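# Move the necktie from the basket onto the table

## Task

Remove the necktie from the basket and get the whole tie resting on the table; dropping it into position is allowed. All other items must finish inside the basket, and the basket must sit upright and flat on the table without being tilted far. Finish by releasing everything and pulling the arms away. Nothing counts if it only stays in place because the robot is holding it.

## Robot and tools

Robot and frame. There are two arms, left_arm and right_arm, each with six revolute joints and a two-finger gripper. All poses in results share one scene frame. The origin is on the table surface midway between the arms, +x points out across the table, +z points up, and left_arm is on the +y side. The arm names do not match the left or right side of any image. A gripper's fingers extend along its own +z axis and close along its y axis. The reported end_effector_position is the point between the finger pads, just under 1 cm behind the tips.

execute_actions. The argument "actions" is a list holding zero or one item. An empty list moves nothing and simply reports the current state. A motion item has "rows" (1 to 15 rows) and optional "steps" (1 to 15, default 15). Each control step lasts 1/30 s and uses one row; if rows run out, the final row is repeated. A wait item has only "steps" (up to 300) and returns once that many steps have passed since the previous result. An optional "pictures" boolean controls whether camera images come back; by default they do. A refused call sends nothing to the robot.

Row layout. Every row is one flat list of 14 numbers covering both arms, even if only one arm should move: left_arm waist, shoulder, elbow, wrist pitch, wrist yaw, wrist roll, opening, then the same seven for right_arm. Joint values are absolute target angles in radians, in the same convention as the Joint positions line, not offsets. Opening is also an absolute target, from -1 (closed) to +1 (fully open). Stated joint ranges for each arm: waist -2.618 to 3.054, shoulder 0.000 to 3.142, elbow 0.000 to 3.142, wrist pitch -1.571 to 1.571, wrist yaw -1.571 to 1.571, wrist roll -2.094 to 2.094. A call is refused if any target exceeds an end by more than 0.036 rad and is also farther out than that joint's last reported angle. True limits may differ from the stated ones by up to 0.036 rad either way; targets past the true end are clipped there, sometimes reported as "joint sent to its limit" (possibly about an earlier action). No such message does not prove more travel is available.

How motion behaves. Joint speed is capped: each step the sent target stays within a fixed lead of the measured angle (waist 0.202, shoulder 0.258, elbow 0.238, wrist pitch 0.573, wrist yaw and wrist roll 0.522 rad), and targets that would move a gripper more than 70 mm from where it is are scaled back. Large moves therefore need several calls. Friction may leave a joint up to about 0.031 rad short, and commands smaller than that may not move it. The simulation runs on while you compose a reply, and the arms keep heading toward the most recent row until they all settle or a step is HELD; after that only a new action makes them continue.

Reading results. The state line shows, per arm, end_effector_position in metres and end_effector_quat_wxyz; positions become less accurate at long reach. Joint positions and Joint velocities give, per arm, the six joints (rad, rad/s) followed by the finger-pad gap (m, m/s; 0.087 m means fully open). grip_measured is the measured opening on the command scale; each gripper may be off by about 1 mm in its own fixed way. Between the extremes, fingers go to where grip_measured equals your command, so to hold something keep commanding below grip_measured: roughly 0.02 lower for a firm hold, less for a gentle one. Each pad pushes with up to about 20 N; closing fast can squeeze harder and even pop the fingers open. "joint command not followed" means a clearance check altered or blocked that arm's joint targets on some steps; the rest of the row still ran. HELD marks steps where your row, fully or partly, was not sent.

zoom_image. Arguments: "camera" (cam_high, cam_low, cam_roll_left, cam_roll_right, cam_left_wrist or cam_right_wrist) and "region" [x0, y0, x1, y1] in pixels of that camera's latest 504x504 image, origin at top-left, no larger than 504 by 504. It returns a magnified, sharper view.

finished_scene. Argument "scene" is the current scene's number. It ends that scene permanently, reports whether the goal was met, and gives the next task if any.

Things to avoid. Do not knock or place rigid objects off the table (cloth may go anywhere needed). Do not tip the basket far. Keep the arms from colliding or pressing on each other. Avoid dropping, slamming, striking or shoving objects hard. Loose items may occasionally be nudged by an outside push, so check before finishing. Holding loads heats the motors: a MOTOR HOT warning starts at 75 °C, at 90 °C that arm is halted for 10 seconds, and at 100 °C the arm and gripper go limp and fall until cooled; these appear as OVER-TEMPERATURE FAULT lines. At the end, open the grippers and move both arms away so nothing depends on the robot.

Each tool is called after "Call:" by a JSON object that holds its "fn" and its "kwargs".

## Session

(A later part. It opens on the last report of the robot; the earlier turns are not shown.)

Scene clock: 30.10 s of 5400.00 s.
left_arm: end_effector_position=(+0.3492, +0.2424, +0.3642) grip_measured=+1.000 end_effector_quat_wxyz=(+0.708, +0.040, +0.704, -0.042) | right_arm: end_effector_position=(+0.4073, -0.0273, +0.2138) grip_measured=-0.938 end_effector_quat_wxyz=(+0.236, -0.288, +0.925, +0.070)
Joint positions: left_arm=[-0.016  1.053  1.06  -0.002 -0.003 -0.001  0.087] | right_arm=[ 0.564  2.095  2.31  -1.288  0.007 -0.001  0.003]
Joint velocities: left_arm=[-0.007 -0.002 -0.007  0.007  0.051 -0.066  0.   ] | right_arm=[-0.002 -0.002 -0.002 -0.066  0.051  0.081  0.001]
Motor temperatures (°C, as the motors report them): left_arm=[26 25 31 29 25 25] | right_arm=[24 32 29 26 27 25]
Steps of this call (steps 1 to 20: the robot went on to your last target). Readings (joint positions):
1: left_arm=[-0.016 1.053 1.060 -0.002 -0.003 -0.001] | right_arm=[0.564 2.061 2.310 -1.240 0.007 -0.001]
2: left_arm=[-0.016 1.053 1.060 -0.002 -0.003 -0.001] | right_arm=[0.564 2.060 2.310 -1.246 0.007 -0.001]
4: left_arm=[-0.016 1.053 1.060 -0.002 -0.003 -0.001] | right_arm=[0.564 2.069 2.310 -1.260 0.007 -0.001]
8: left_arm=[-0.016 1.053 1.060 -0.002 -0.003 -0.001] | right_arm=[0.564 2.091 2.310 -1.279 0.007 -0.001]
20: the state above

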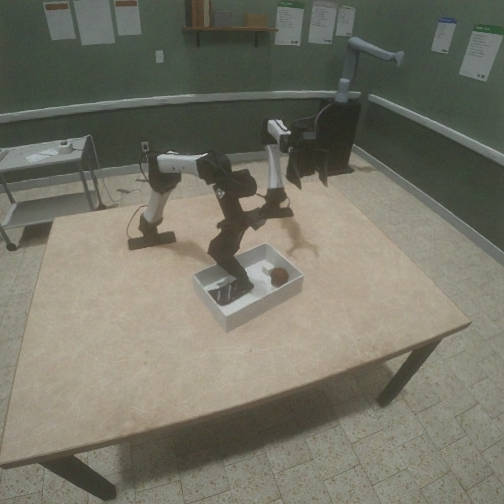

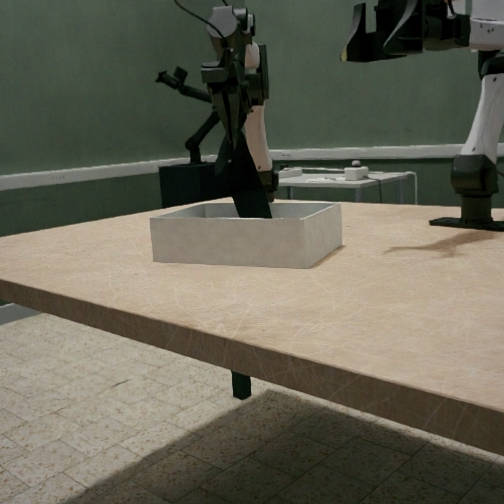

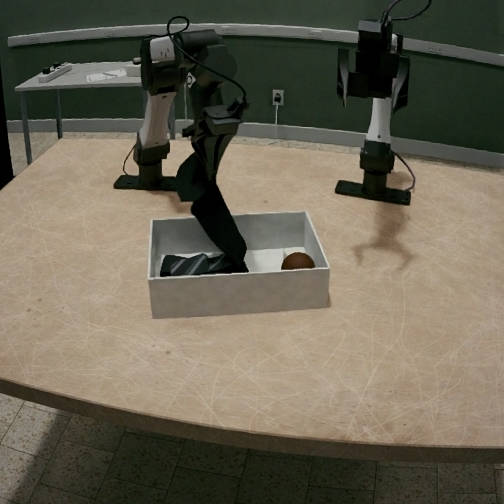

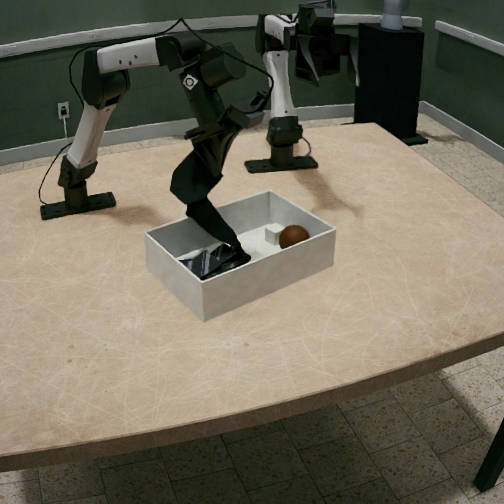

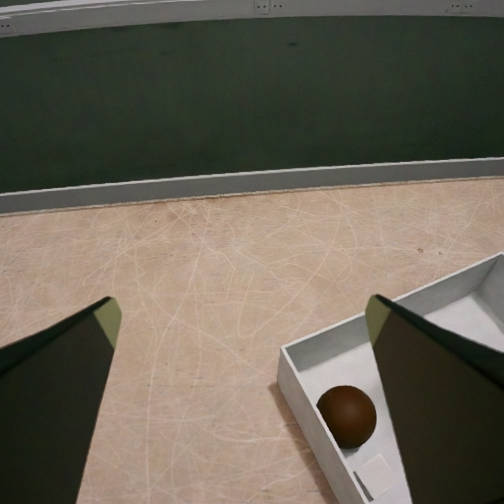

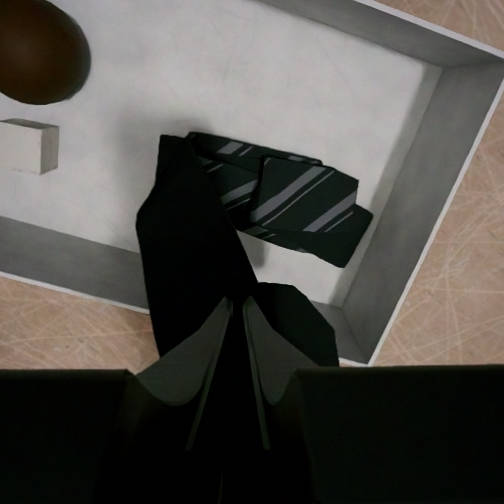

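Call:
{"fn": "execute_actions", "kwargs": {"actions": [{"rows": [[-0.016,1.053,1.06,0,0,0,1, 0.564,1.75,2.5,-1.5,0,0,-1]], "steps": 15}], "pictures": false}}

Call:
{"fn": "execute_actions", "kwargs": {"actions": [{"steps": 25}]}}

Scene clock: 34.37 s of 5400.00 s.
left_arm: end_effector_position=(+0.3492, +0.2424, +0.3642) grip_measured=+1.000 end_effector_quat_wxyz=(+0.708, +0.040, +0.704, -0.042) | right_arm: end_effector_position=(+0.3229, -0.0855, +0.4060) grip_measured=-0.938 end_effector_quat_wxyz=(+0.422, -0.266, +0.857, +0.128)
Joint positions: left_arm=[-0.016  1.053  1.06  -0.002 -0.003 -0.001  0.087] | right_arm=[ 0.564  1.714  2.508 -1.451  0.007 -0.001  0.003]
Joint velocities: left_arm=[ 0.002 -0.007 -0.007  0.037 -0.066 -0.022  0.   ] | right_arm=[ 0.002 -0.339  0.154 -0.154  0.051  0.095 -0.001]
Motor temperatures (°C, as the motors report them): left_arm=[26 25 32 30 25 25] | right_arm=[24 32 30 26 27 25]
Steps of this call (steps 1 to 15: the robot went on to your last target; steps 16 to 110: nothing new was sent; then 0.10 s passed at rest; steps 111 to 125: all 15 steps of this action). Readings (joint positions):
111: left_arm=[-0.016 1.053 1.060 -0.002 -0.003 -0.001] | right_arm=[0.564 2.090 2.318 -1.300 0.007 -0.001]
112: left_arm=[-0.016 1.053 1.060 -0.002 -0.003 -0.001] | right_arm=[0.564 2.083 2.329 -1.319 0.007 -0.001]
114: left_arm=[-0.016 1.053 1.060 -0.002 -0.003 -0.001] | right_arm=[0.564 2.046 2.356 -1.350 0.007 -0.001]
118: left_arm=[-0.016 1.053 1.060 -0.002 -0.003 -0.001] | right_arm=[0.564 1.922 2.412 -1.390 0.007 -0.001]
125: the state above

Scene clock: 35.20 s of 5400.00 s.
left_arm: end_effector_position=(+0.3492, +0.2424, +0.3642) grip_measured=+1.000 end_effector_quat_wxyz=(+0.708, +0.040, +0.704, -0.042) | right_arm: end_effector_position=(+0.3240, -0.0847, +0.3898) grip_measured=-0.938 end_effector_quat_wxyz=(+0.393, -0.270, +0.871, +0.119)
Joint positions: left_arm=[-0.016  1.053  1.06  -0.002 -0.003 -0.001  0.087] | right_arm=[ 0.564  1.746  2.511 -1.491  0.007 -0.001  0.003]
Joint velocities: left_arm=[-0.012 -0.012 -0.002 -0.051 -0.022 -0.066  0.   ] | right_arm=[ 0.012  0.017  0.007  0.037  0.022 -0.066 -0.   ]
Motor temperatures (°C, as the motors report them): left_arm=[26 25 32 30 25 25] | right_arm=[24 32 29 26 27 25]
Steps of this call (steps 1 to 25: the robot went on to your last target). Readings (joint positions):
1: left_arm=[-0.016 1.053 1.060 -0.002 -0.003 -0.001] | right_arm=[0.564 1.707 2.511 -1.456 0.007 -0.001]
2: left_arm=[-0.016 1.053 1.060 -0.002 -0.003 -0.001] | right_arm=[0.564 1.705 2.511 -1.459 0.007 -0.001]
4: left_arm=[-0.016 1.053 1.060 -0.002 -0.003 -0.001] | right_arm=[0.564 1.715 2.511 -1.470 0.007 -0.001]
8: left_arm=[-0.016 1.053 1.060 -0.002 -0.003 -0.001] | right_arm=[0.564 1.741 2.511 -1.483 0.007 -0.001]
25: the state above

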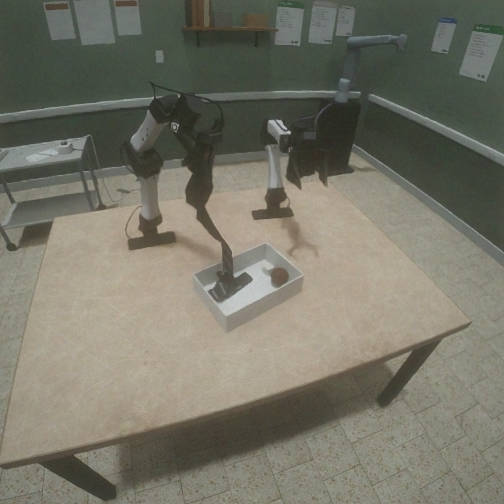

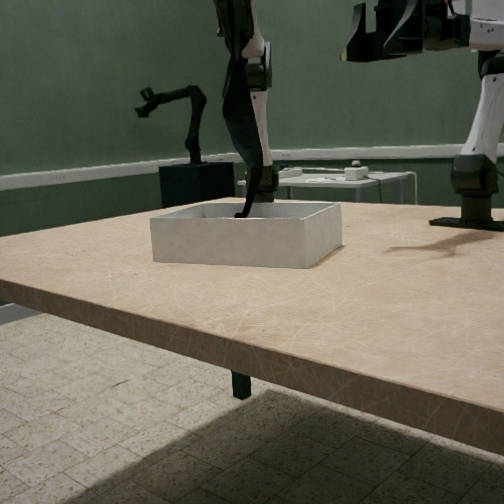

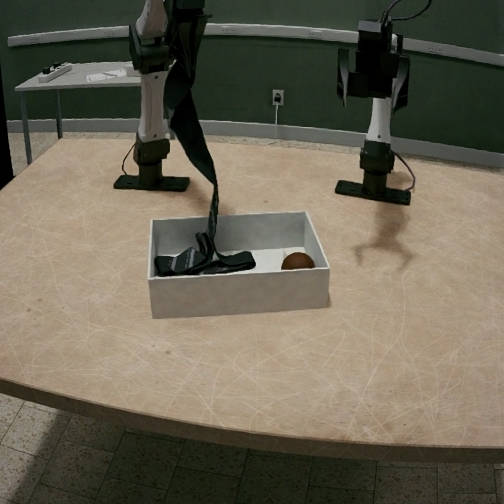

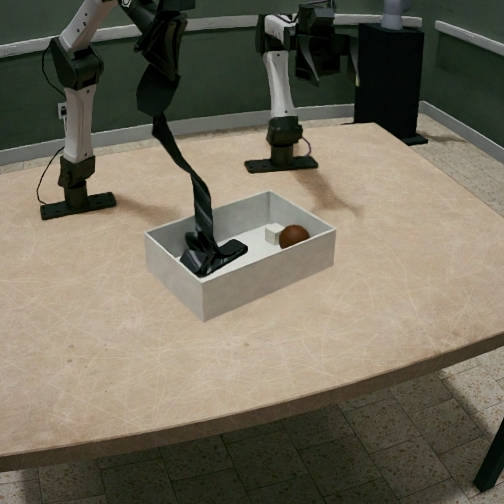

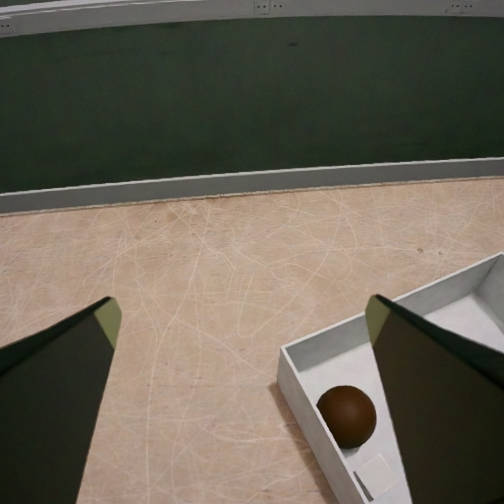

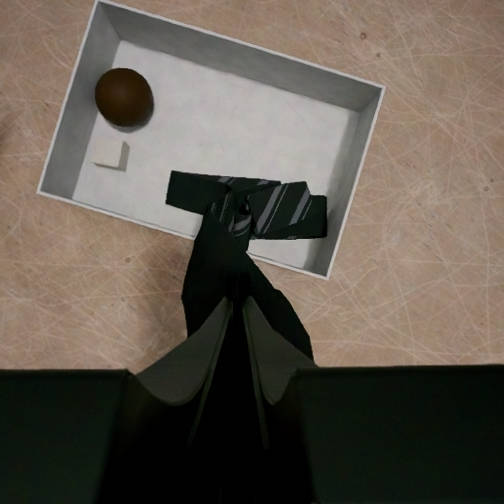

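Call:
{"fn": "execute_actions", "kwargs": {"actions": [{"rows": [[-0.016,1.053,1.06,0,0,0,1, -0.35,2.0,2.6,-1.5,0,0,-1]], "steps": 15}], "pictures": false}}

Call:
{"fn": "execute_actions", "kwargs": {"actions": [{"steps": 30}]}}

Scene clock: 37.57 s of 5400.00 s.
left_arm: end_effector_position=(+0.3492, +0.2424, +0.3642) grip_measured=+1.000 end_effector_quat_wxyz=(+0.708, +0.040, +0.704, -0.042) | right_arm: end_effector_position=(+0.4528, -0.3529, +0.2981) grip_measured=-0.938 end_effector_quat_wxyz=(+0.304, +0.071, +0.950, -0.020)
Joint positions: left_arm=[-0.016  1.053  1.06  -0.002 -0.003 -0.001  0.087] | right_arm=[-0.194  2.045  2.583 -1.49  -0.008 -0.002  0.003]
Joint velocities: left_arm=[-0.012 -0.007 -0.012 -0.037 -0.066 -0.022  0.   ] | right_arm=[-1.746 -0.081 -0.007  0.11   0.037 -0.037  0.001]
Motor temperatures (°C, as the motors report them): left_arm=[26 25 32 30 25 25] | right_arm=[24 32 29 27 27 25]
Steps of this call (steps 1 to 15: the robot went on to your last target; steps 16 to 56: nothing new was sent; steps 57 to 71: all 15 steps of this action). Readings (joint positions):
57: left_arm=[-0.016 1.053 1.060 -0.002 -0.003 -0.001] | right_arm=[0.550 1.761 2.527 -1.497 -0.001 -0.002]
58: left_arm=[-0.016 1.053 1.060 -0.002 -0.003 -0.001] | right_arm=[0.518 1.786 2.553 -1.496 -0.005 -0.002]
60: left_arm=[-0.016 1.053 1.060 -0.002 -0.003 -0.001] | right_arm=[0.435 1.847 2.579 -1.491 -0.006 -0.002]
64: left_arm=[-0.016 1.053 1.060 -0.002 -0.003 -0.001] | right_arm=[0.234 1.977 2.583 -1.490 -0.009 -0.002]
71: the state above

Scene clock: 38.57 s of 5400.00 s.
left_arm: end_effector_position=(+0.3492, +0.2424, +0.3642) grip_measured=+1.000 end_effector_quat_wxyz=(+0.708, +0.040, +0.704, -0.042) | right_arm: end_effector_position=(+0.4300, -0.4223, +0.3106) grip_measured=-0.938 end_effector_quat_wxyz=(+0.314, +0.151, +0.936, -0.054)
Joint positions: left_arm=[-0.016  1.053  1.06  -0.002 -0.003 -0.001  0.087] | right_arm=[-0.358  2.014  2.583 -1.49   0.008 -0.002  0.003]
Joint velocities: left_arm=[ 0.012 -0.012  0.002 -0.022  0.022  0.022  0.   ] | right_arm=[ 0.007 -0.012 -0.002 -0.022 -0.051 -0.037  0.001]
Motor temperatures (°C, as the motors report them): left_arm=[26 25 32 30 25 25] | right_arm=[24 32 29 27 27 25]
Steps of this call (steps 1 to 30: the robot went on to your last target). Readings (joint positions):
1: left_arm=[-0.016 1.053 1.060 -0.002 -0.003 -0.001] | right_arm=[-0.255 2.042 2.583 -1.490 -0.007 -0.002]
2: left_arm=[-0.016 1.053 1.060 -0.002 -0.003 -0.001] | right_arm=[-0.308 2.039 2.583 -1.490 -0.003 -0.002]
4: left_arm=[-0.016 1.053 1.060 -0.002 -0.003 -0.001] | right_arm=[-0.374 2.032 2.583 -1.490 0.009 -0.002]
8: left_arm=[-0.016 1.053 1.060 -0.002 -0.003 -0.001] | right_arm=[-0.371 2.017 2.583 -1.490 0.012 -0.002]
30: the state above
All arms were judged still, so your last target was given up. Only a new action makes them travel on or press farther. Fingers that are still opening or closing keep moving.

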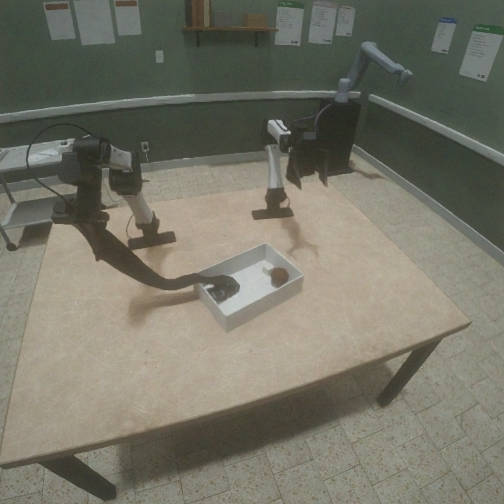

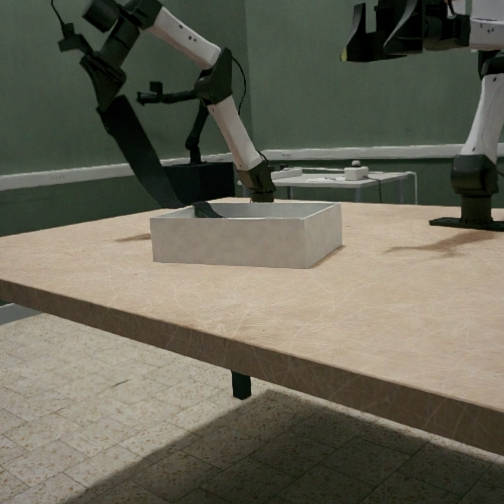

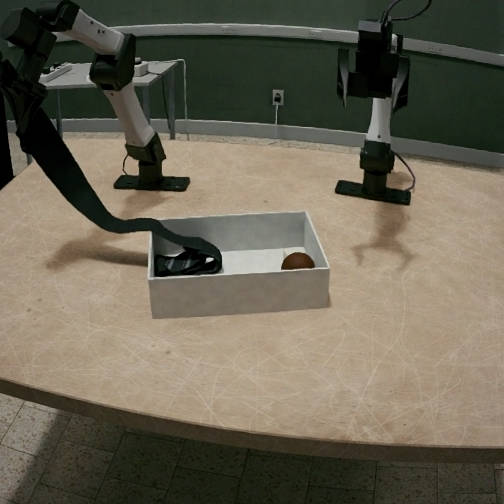

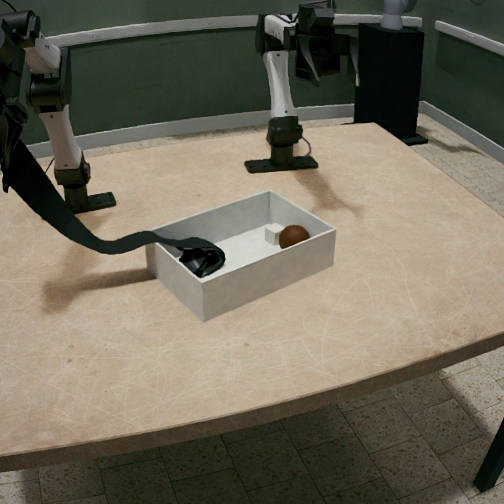

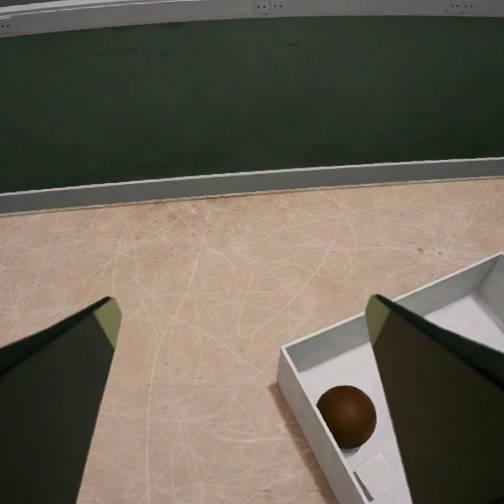

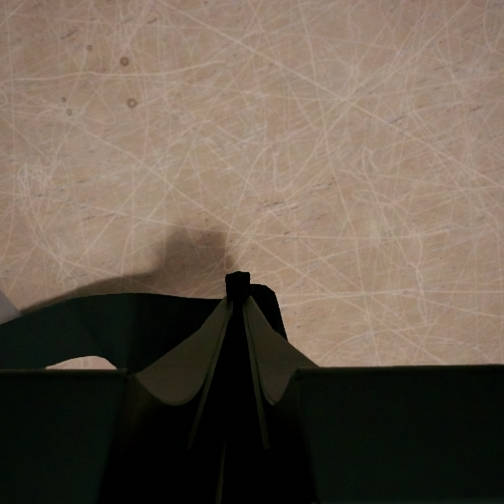

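Call:
{"fn": "execute_actions", "kwargs": {"actions": [{"rows": [[-0.016,1.053,1.06,0,0,0,1, -0.3,2.3,2.25,-1.3,0,0,-1]], "steps": 15}], "pictures": false}}

Call:
{"fn": "execute_actions", "kwargs": {"actions": [{"rows": [[-0.016,1.053,1.06,0,0,0,1, -0.3,2.3,2.25,-1.3,0,0,1]], "steps": 15}], "pictures": false}}

Call:
{"fn": "execute_actions", "kwargs": {"actions": [{"rows": [[-0.016,1.053,1.06,0,0,0,1, -0.1,2.0,2.4,-1.4,0,0,1]], "steps": 15}], "pictures": false}}

Call:
{"fn": "execute_actions", "kwargs": {"actions": [{"rows": [[-0.016,1.053,1.06,0,0,0,1, 0.4,2.3,2.4,-1.2,0,0,1]], "steps": 15}], "pictures": false}}

Call:
{"fn": "execute_actions", "kwargs": {"actions": [{"steps": 15}]}}

Scene clock: 42.27 s of 5400.00 s.
left_arm: end_effector_position=(+0.3492, +0.2424, +0.3642) grip_measured=+1.000 end_effector_quat_wxyz=(+0.708, +0.040, +0.704, -0.042) | right_arm: end_effector_position=(+0.4567, -0.4081, +0.0844) grip_measured=-0.938 end_effector_quat_wxyz=(+0.066, +0.133, +0.989, -0.013)
Joint positions: left_arm=[-0.016  1.053  1.06  -0.002 -0.003 -0.001  0.087] | right_arm=[-0.309  2.343  2.241 -1.334  0.007 -0.002  0.003]
Joint velocities: left_arm=[-0.002 -0.007 -0.007 -0.051  0.022 -0.051  0.   ] | right_arm=[ 0.046  0.315 -0.193  0.022 -0.007 -0.051 -0.   ]
Motor temperatures (°C, as the motors report them): left_arm=[26 25 32 30 25 25] | right_arm=[24 33 30 27 27 25]
Steps of this call (steps 1 to 96: nothing new was sent; steps 97 to 111: all 15 steps of this action). Readings (joint positions):
97: left_arm=[-0.016 1.053 1.060 -0.002 -0.003 -0.001] | right_arm=[-0.357 2.017 2.571 -1.481 0.008 -0.002]
98: left_arm=[-0.016 1.053 1.060 -0.002 -0.003 -0.001] | right_arm=[-0.355 2.022 2.554 -1.464 0.008 -0.002]
100: left_arm=[-0.016 1.053 1.060 -0.002 -0.003 -0.001] | right_arm=[-0.349 2.052 2.510 -1.437 0.008 -0.002]
104: left_arm=[-0.016 1.053 1.060 -0.002 -0.003 -0.001] | right_arm=[-0.337 2.153 2.395 -1.388 0.008 -0.002]
111: the state above

Scene clock: 42.77 s of 5400.00 s.
left_arm: end_effector_position=(+0.3492, +0.2424, +0.3642) grip_measured=+1.000 end_effector_quat_wxyz=(+0.708, +0.040, +0.704, -0.042) | right_arm: end_effector_position=(+0.4614, -0.4084, +0.0981) grip_measured=+0.993 end_effector_quat_wxyz=(+0.091, +0.132, +0.987, -0.016)
Joint positions: left_arm=[-0.016  1.053  1.06  -0.002 -0.003 -0.001  0.087] | right_arm=[-0.307  2.308  2.236 -1.314  0.007 -0.002  0.087]
Joint velocities: left_arm=[ 0.002 -0.007  0.002 -0.051 -0.081  0.037  0.   ] | right_arm=[-0.002  0.007  0.017  0.037  0.007 -0.007 -0.001]
Motor temperatures (°C, as the motors report them): left_arm=[26 25 32 30 25 25] | right_arm=[24 33 30 27 27 25]
Steps of this call (steps 1 to 15: all 15 steps of this action). Readings (joint positions):
1: left_arm=[-0.016 1.053 1.060 -0.002 -0.003 -0.001] | right_arm=[-0.307 2.350 2.237 -1.334 0.007 -0.002]
2: left_arm=[-0.016 1.053 1.060 -0.002 -0.003 -0.001] | right_arm=[-0.307 2.350 2.236 -1.334 0.007 -0.002]
4: left_arm=[-0.016 1.053 1.060 -0.002 -0.003 -0.001] | right_arm=[-0.307 2.339 2.236 -1.327 0.007 -0.002]
8: left_arm=[-0.016 1.053 1.060 -0.002 -0.003 -0.001] | right_arm=[-0.307 2.313 2.236 -1.318 0.007 -0.002]
15: the state above

Scene clock: 43.27 s of 5400.00 s.
left_arm: end_effector_position=(+0.3492, +0.2424, +0.3642) grip_measured=+1.000 end_effector_quat_wxyz=(+0.708, +0.040, +0.704, -0.042) | right_arm: end_effector_position=(+0.4616, -0.3114, +0.2924) grip_measured=+0.993 end_effector_quat_wxyz=(+0.319, +0.024, +0.947, -0.009)
Joint positions: left_arm=[-0.016  1.053  1.06  -0.002 -0.003 -0.001  0.087] | right_arm=[-0.093  1.966  2.408 -1.362  0.001 -0.002  0.087]
Joint velocities: left_arm=[ 0.002 -0.012  0.012 -0.037 -0.051 -0.007  0.   ] | right_arm=[-0.051 -0.256  0.1   -0.022 -0.007  0.051 -0.   ]
Motor temperatures (°C, as the motors report them): left_arm=[26 25 32 30 25 25] | right_arm=[24 33 30 27 27 25]
Steps of this call (steps 1 to 15: all 15 steps of this action). Readings (joint positions):
1: left_arm=[-0.016 1.053 1.060 -0.002 -0.003 -0.001] | right_arm=[-0.302 2.303 2.241 -1.318 0.008 -0.002]
2: left_arm=[-0.016 1.053 1.060 -0.002 -0.003 -0.001] | right_arm=[-0.292 2.296 2.247 -1.326 0.010 -0.002]
4: left_arm=[-0.016 1.053 1.060 -0.002 -0.003 -0.001] | right_arm=[-0.257 2.261 2.266 -1.337 0.010 -0.002]
8: left_arm=[-0.016 1.053 1.060 -0.002 -0.003 -0.001] | right_arm=[-0.170 2.149 2.318 -1.347 0.010 -0.002]
15: the state above

Scene clock: 43.77 s of 5400.00 s.
left_arm: end_effector_position=(+0.3492, +0.2424, +0.3642) grip_measured=+1.000 end_effector_quat_wxyz=(+0.708, +0.040, +0.704, -0.042) | right_arm: end_effector_position=(+0.4908, -0.0931, +0.1441) grip_measured=+0.993 end_effector_quat_wxyz=(+0.208, -0.194, +0.958, +0.039)
Joint positions: left_arm=[-0.016  1.053  1.06  -0.002 -0.003 -0.001  0.087] | right_arm=[ 0.361  2.316  2.403 -1.231  0.007 -0.002  0.087]
Joint velocities: left_arm=[-0.002 -0.002  0.012  0.037 -0.037  0.007  0.   ] | right_arm=[ 1.111  0.286 -0.12   0.095 -0.139 -0.051 -0.   ]
Motor temperatures (°C, as the motors report them): left_arm=[26 25 33 30 25 25] | right_arm=[24 33 30 27 27 25]
Steps of this call (steps 1 to 15: all 15 steps of this action). Readings (joint positions):
1: left_arm=[-0.016 1.053 1.060 -0.002 -0.003 -0.001] | right_arm=[-0.086 1.966 2.413 -1.357 0.005 -0.002]
2: left_arm=[-0.016 1.053 1.060 -0.002 -0.003 -0.001] | right_arm=[-0.070 1.976 2.418 -1.342 0.008 -0.002]
4: left_arm=[-0.016 1.053 1.060 -0.002 -0.003 -0.001] | right_arm=[-0.021 2.016 2.420 -1.313 0.008 -0.002]
8: left_arm=[-0.016 1.053 1.060 -0.002 -0.003 -0.001] | right_arm=[0.094 2.145 2.420 -1.274 0.008 -0.002]
15: the state above

Scene clock: 44.27 s of 5400.00 s.
left_arm: end_effector_position=(+0.3492, +0.2424, +0.3642) grip_measured=+1.000 end_effector_quat_wxyz=(+0.708, +0.040, +0.704, -0.042) | right_arm: end_effector_position=(+0.4839, -0.0701, +0.1440) grip_measured=+0.993 end_effector_quat_wxyz=(+0.212, -0.216, +0.952, +0.051)
Joint positions: left_arm=[-0.016  1.053  1.06  -0.002 -0.003 -0.001  0.087] | right_arm=[ 0.403  2.316  2.398 -1.215 -0.006 -0.002  0.087]
Joint velocities: left_arm=[-0.007  0.002  0.007 -0.081 -0.037 -0.007  0.   ] | right_arm=[-0.012 -0.007  0.017 -0.037 -0.051 -0.037 -0.001]
Motor temperatures (°C, as the motors report them): left_arm=[26 25 33 30 25 25] | right_arm=[24 33 30 27 27 25]
Steps of this call (steps 1 to 15: the robot went on to your last target). Readings (joint positions):
1: left_arm=[-0.016 1.053 1.060 -0.002 -0.003 -0.001] | right_arm=[0.394 2.323 2.400 -1.229 0.003 -0.002]
2: left_arm=[-0.016 1.053 1.060 -0.002 -0.003 -0.001] | right_arm=[0.419 2.326 2.399 -1.228 -0.001 -0.002]
4: left_arm=[-0.016 1.053 1.060 -0.002 -0.003 -0.001] | right_arm=[0.441 2.324 2.398 -1.225 -0.008 -0.002]
8: left_arm=[-0.016 1.053 1.060 -0.002 -0.003 -0.001] | right_arm=[0.422 2.316 2.398 -1.218 -0.008 -0.002]
15: the state above

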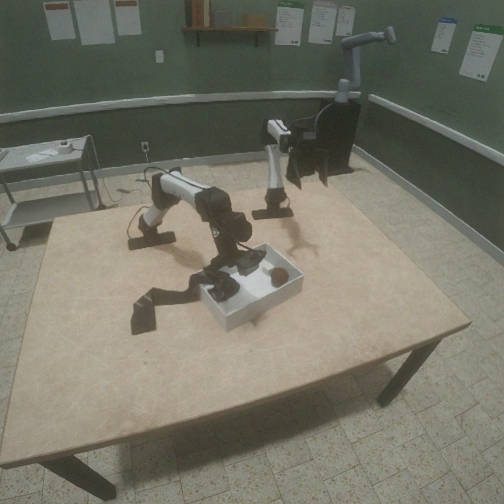

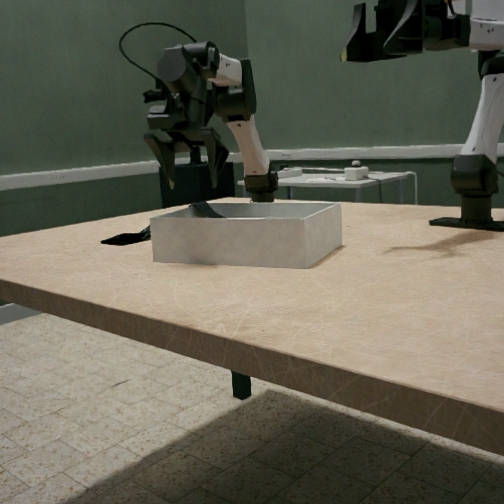

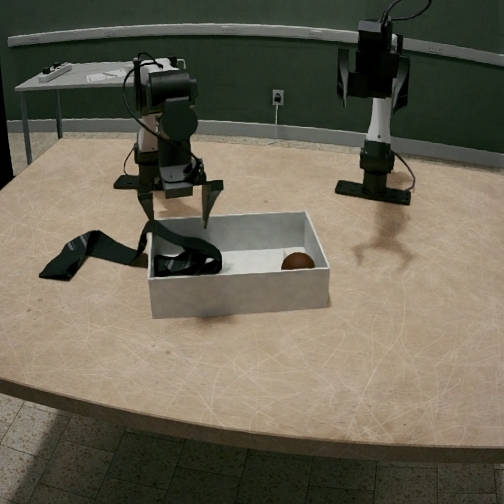

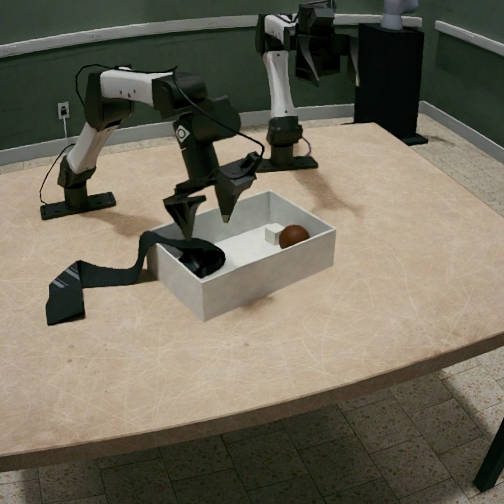

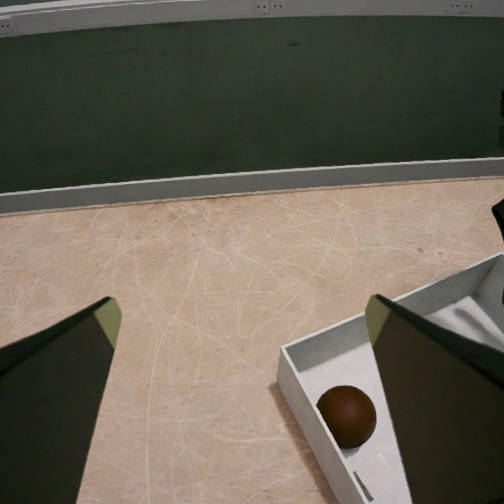

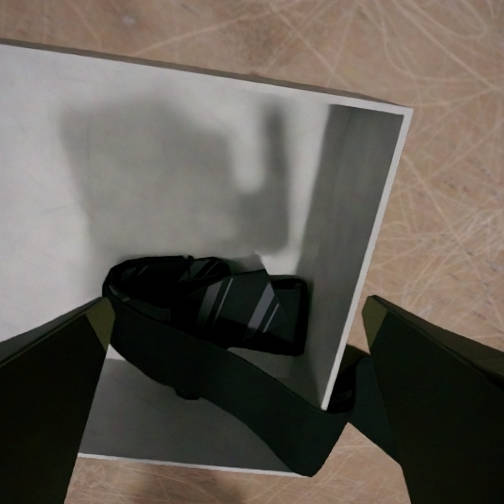

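Call:
{"fn": "execute_actions", "kwargs": {"actions": [{"rows": [[-0.016,1.053,1.06,0,0,0,1, 0.47,2.32,2.4,-1.2,0,0,0.5]], "steps": 10}], "pictures": false}}

Call:
{"fn": "execute_actions", "kwargs": {"actions": [{"rows": [[-0.016,1.053,1.06,0,0,0,1, 0.47,2.48,2.22,-0.9,0,0,0.5]], "steps": 15}], "pictures": false}}

Call:
{"fn": "execute_actions", "kwargs": {"actions": [{"steps": 15}]}}

Scene clock: 48.27 s of 5400.00 s.
left_arm: end_effector_position=(+0.3492, +0.2424, +0.3642) grip_measured=+1.000 end_effector_quat_wxyz=(+0.708, +0.040, +0.704, -0.042) | right_arm: end_effector_position=(+0.4679, -0.0392, +0.1440) grip_measured=+0.500 end_effector_quat_wxyz=(+0.210, -0.249, +0.944, +0.056)
Joint positions: left_arm=[-0.016  1.053  1.06  -0.002 -0.003 -0.001  0.087] | right_arm=[ 0.473  2.316  2.398 -1.215 -0.002 -0.002  0.066]
Joint velocities: left_arm=[ 0.002  0.002 -0.012  0.022 -0.037  0.095  0.   ] | right_arm=[-0.012  0.007  0.002 -0.037 -0.007 -0.007  0.001]
Motor temperatures (°C, as the motors report them): left_arm=[26 25 33 31 25 25] | right_arm=[24 35 30 27 27 25]
Steps of this call (steps 1 to 15: the robot went on to your last target; steps 16 to 110: nothing new was sent; steps 111 to 120: all 10 steps of this action). Readings (joint positions):
111: left_arm=[-0.016 1.053 1.060 -0.002 -0.003 -0.001] | right_arm=[0.407 2.316 2.398 -1.215 -0.004 -0.002]
112: left_arm=[-0.016 1.053 1.060 -0.002 -0.003 -0.001] | right_arm=[0.414 2.316 2.398 -1.215 -0.002 -0.002]
114: left_arm=[-0.016 1.053 1.060 -0.002 -0.003 -0.001] | right_arm=[0.437 2.316 2.398 -1.215 -0.002 -0.002]
118: left_arm=[-0.016 1.053 1.060 -0.002 -0.003 -0.001] | right_arm=[0.472 2.316 2.398 -1.215 -0.002 -0.002]
120: the state above

Scene clock: 48.77 s of 5400.00 s.
left_arm: end_effector_position=(+0.3492, +0.2424, +0.3642) grip_measured=+1.000 end_effector_quat_wxyz=(+0.708, +0.040, +0.704, -0.042) | right_arm: end_effector_position=(+0.4933, -0.0256, +0.0229) grip_measured=+0.500 end_effector_quat_wxyz=(+0.184, -0.247, +0.950, +0.045)
Joint positions: left_arm=[-0.016  1.053  1.06  -0.002 -0.003 -0.001  0.087] | right_arm=[ 0.475  2.483  2.222 -0.928  0.007  0.005  0.066]
Joint velocities: left_arm=[-0.007  0.012 -0.012  0.037  0.081 -0.022  0.   ] | right_arm=[-0.002 -0.007  0.012  0.198 -0.022 -0.022  0.   ]
Motor temperatures (°C, as the motors report them): left_arm=[26 25 33 31 25 25] | right_arm=[24 35 30 27 27 25]
Steps of this call (steps 1 to 15: all 15 steps of this action). Readings (joint positions):
1: left_arm=[-0.016 1.053 1.060 -0.002 -0.003 -0.001] | right_arm=[0.473 2.318 2.384 -1.192 -0.002 -0.002]
2: left_arm=[-0.016 1.053 1.060 -0.002 -0.003 -0.001] | right_arm=[0.473 2.322 2.365 -1.155 -0.002 -0.002]
4: left_arm=[-0.016 1.053 1.060 -0.002 -0.003 -0.001] | right_arm=[0.473 2.351 2.326 -1.089 -0.002 -0.002]
8: left_arm=[-0.016 1.053 1.060 -0.002 -0.003 -0.001] | right_arm=[0.473 2.450 2.250 -0.983 -0.002 -0.002]
15: the state above

Scene clock: 49.27 s of 5400.00 s.
left_arm: end_effector_position=(+0.3492, +0.2424, +0.3642) grip_measured=+1.000 end_effector_quat_wxyz=(+0.708, +0.040, +0.704, -0.042) | right_arm: end_effector_position=(+0.4961, -0.0241, +0.0237) grip_measured=+0.500 end_effector_quat_wxyz=(+0.190, -0.247, +0.949, +0.047)
Joint positions: left_arm=[-0.016  1.053  1.06  -0.002 -0.003 -0.001  0.087] | right_arm=[ 0.475  2.483  2.222 -0.915  0.007  0.005  0.066]
Joint velocities: left_arm=[-0.002 -0.022 -0.007 -0.022 -0.022 -0.125  0.   ] | right_arm=[-0.022 -0.022 -0.017 -0.051 -0.066  0.037  0.   ]
Motor temperatures (°C, as the motors report them): left_arm=[26 25 33 31 25 25] | right_arm=[24 35 30 27 27 25]
Steps of this call (steps 1 to 15: the robot went on to your last target). Readings (joint positions):
1: left_arm=[-0.016 1.053 1.060 -0.002 -0.003 -0.001] | right_arm=[0.475 2.483 2.222 -0.924 0.007 0.005]
2: left_arm=[-0.016 1.053 1.060 -0.002 -0.003 -0.001] | right_arm=[0.475 2.483 2.222 -0.923 0.007 0.005]
4: left_arm=[-0.016 1.053 1.060 -0.002 -0.003 -0.001] | right_arm=[0.475 2.483 2.222 -0.920 0.007 0.005]
8: left_arm=[-0.016 1.053 1.060 -0.002 -0.003 -0.001] | right_arm=[0.475 2.483 2.222 -0.917 0.007 0.005]
15: the state above

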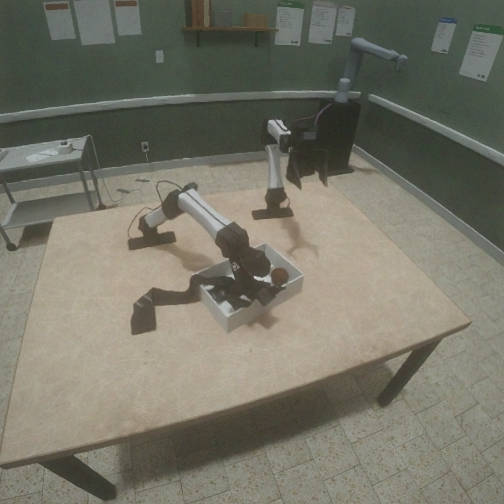

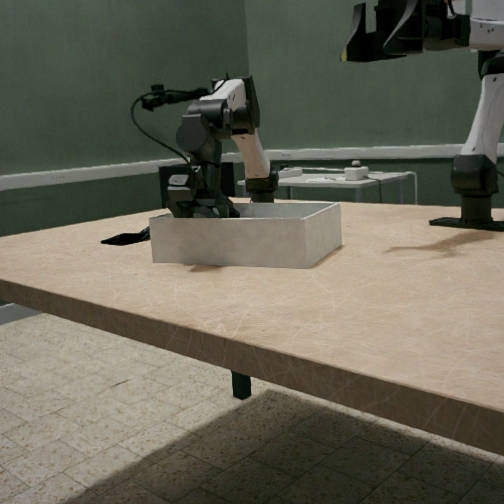

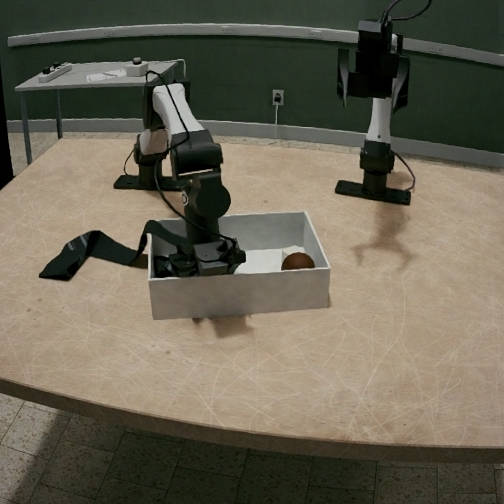

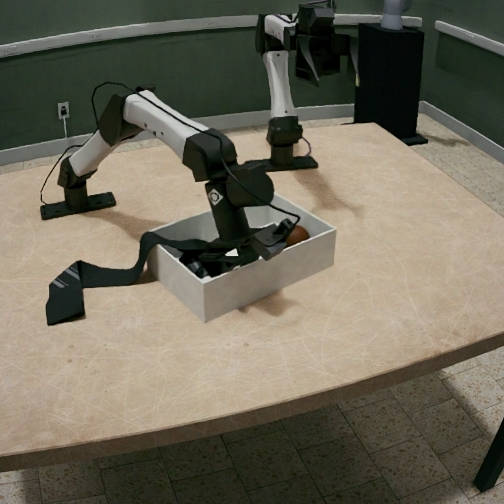

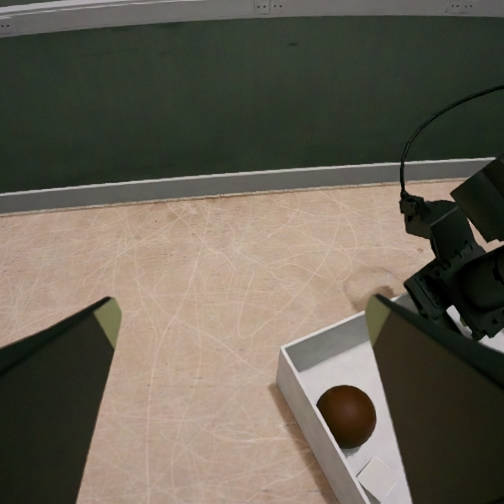

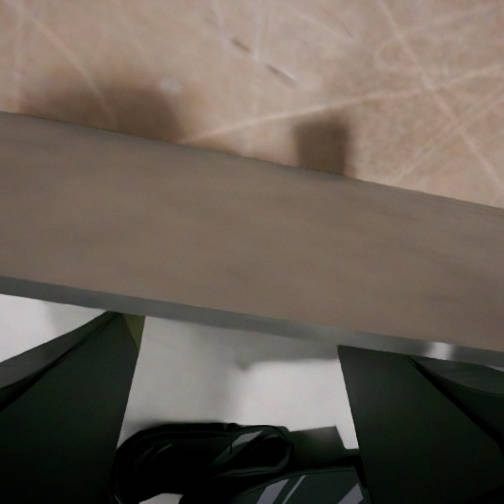

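Call:
{"fn": "execute_actions", "kwargs": {"actions": [{"rows": [[-0.016,1.053,1.06,0,0,0,1, 0.47,2.45,2.43,-1.14,0,0,0.5]], "steps": 12}], "pictures": false}}

Call:
{"fn": "execute_actions", "kwargs": {"actions": [{"rows": [[-0.016,1.053,1.06,0,0,0,1, 0.47,2.58,2.43,-1.14,0,0,0.5]], "steps": 15}]}}

Scene clock: 52.53 s of 5400.00 s.
left_arm: end_effector_position=(+0.3492, +0.2424, +0.3642) grip_measured=+1.000 end_effector_quat_wxyz=(+0.708, +0.040, +0.704, -0.042) | right_arm: end_effector_position=(+0.4974, -0.0233, +0.1005) grip_measured=+0.500 end_effector_quat_wxyz=(+0.221, -0.245, +0.942, +0.055)
Joint positions: left_arm=[-0.016  1.053  1.06  -0.002 -0.003 -0.001  0.087] | right_arm=[ 0.475  2.436  2.428 -1.102  0.007  0.005  0.066]
Joint velocities: left_arm=[-0.007  0.007 -0.007 -0.037  0.007  0.095  0.   ] | right_arm=[-0.002  0.071 -0.012 -0.198  0.022 -0.037  0.001]
Motor temperatures (°C, as the motors report them): left_arm=[26 25 33 31 25 25] | right_arm=[24 36 30 27 27 25]
Steps of this call (steps 1 to 15: the robot went on to your last target; steps 16 to 86: nothing new was sent; steps 87 to 98: all 12 steps of this action). Readings (joint positions):
87: left_arm=[-0.016 1.053 1.060 -0.002 -0.003 -0.001] | right_arm=[0.475 2.490 2.261 -0.957 0.007 0.005]
88: left_arm=[-0.016 1.053 1.060 -0.002 -0.003 -0.001] | right_arm=[0.475 2.501 2.311 -1.004 0.007 0.005]
90: left_arm=[-0.016 1.053 1.060 -0.002 -0.003 -0.001] | right_arm=[0.475 2.492 2.377 -1.049 0.007 0.005]
94: left_arm=[-0.016 1.053 1.060 -0.002 -0.003 -0.001] | right_arm=[0.475 2.444 2.423 -1.084 0.007 0.005]
98: the state above

Scene clock: 53.03 s of 5400.00 s.
left_arm: end_effector_position=(+0.3492, +0.2424, +0.3642) grip_measured=+1.000 end_effector_quat_wxyz=(+0.708, +0.040, +0.704, -0.042) | right_arm: end_effector_position=(+0.4828, -0.0323, +0.0197) grip_measured=+0.500 end_effector_quat_wxyz=(+0.131, -0.249, +0.959, +0.030)
Joint positions: left_arm=[-0.016  1.053  1.06  -0.002 -0.003 -0.001  0.087] | right_arm=[ 0.475  2.593  2.432 -1.141  0.01   0.005  0.066]
Joint velocities: left_arm=[ 0.002  0.002 -0.017 -0.037 -0.037  0.037  0.   ] | right_arm=[-0.002  0.007  0.007 -0.007 -0.037  0.037 -0.   ]
Motor temperatures (°C, as the motors report them): left_arm=[26 25 33 31 25 25] | right_arm=[24 36 30 27 27 25]
Steps of this call (steps 1 to 15: all 15 steps of this action). Readings (joint positions):
1: left_arm=[-0.016 1.053 1.060 -0.002 -0.003 -0.001] | right_arm=[0.475 2.449 2.432 -1.108 0.007 0.005]
2: left_arm=[-0.016 1.053 1.060 -0.002 -0.003 -0.001] | right_arm=[0.475 2.466 2.440 -1.108 0.007 0.005]
4: left_arm=[-0.016 1.053 1.060 -0.002 -0.003 -0.001] | right_arm=[0.475 2.512 2.441 -1.110 0.007 0.005]
8: left_arm=[-0.016 1.053 1.060 -0.002 -0.003 -0.001] | right_arm=[0.475 2.592 2.433 -1.125 0.008 0.005]
15: the state above

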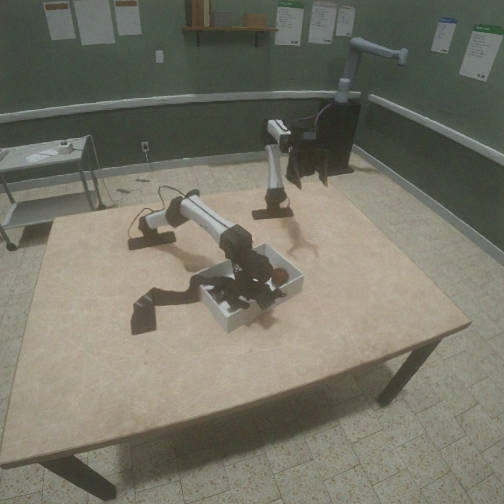

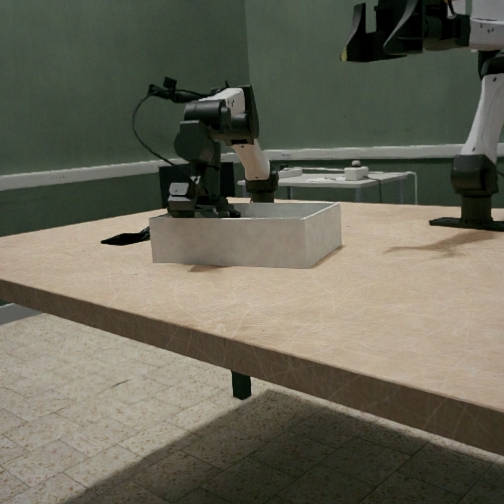

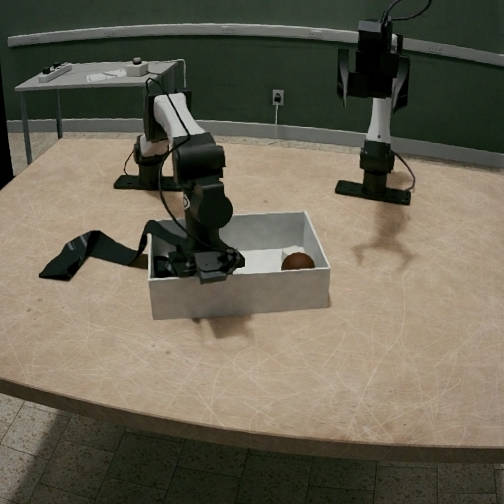

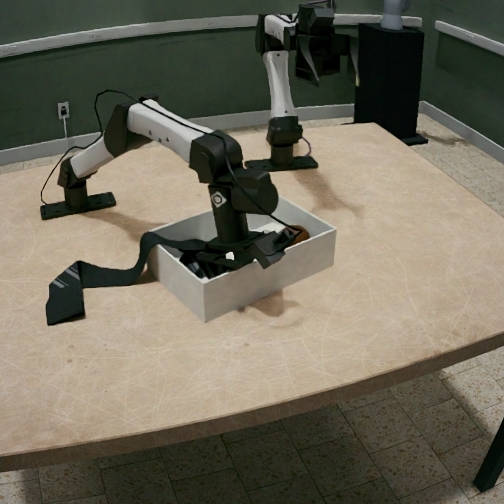

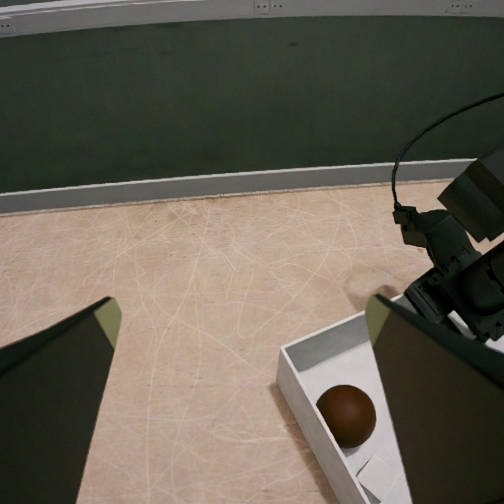

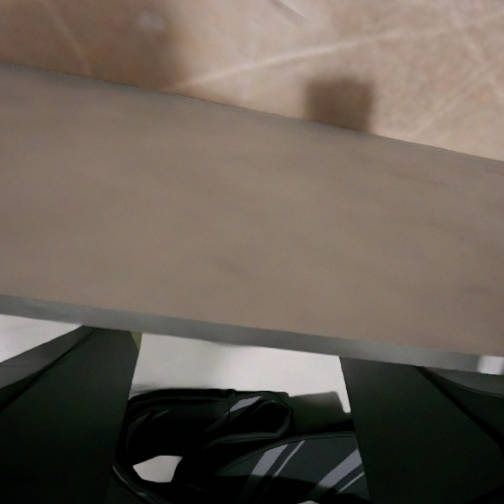

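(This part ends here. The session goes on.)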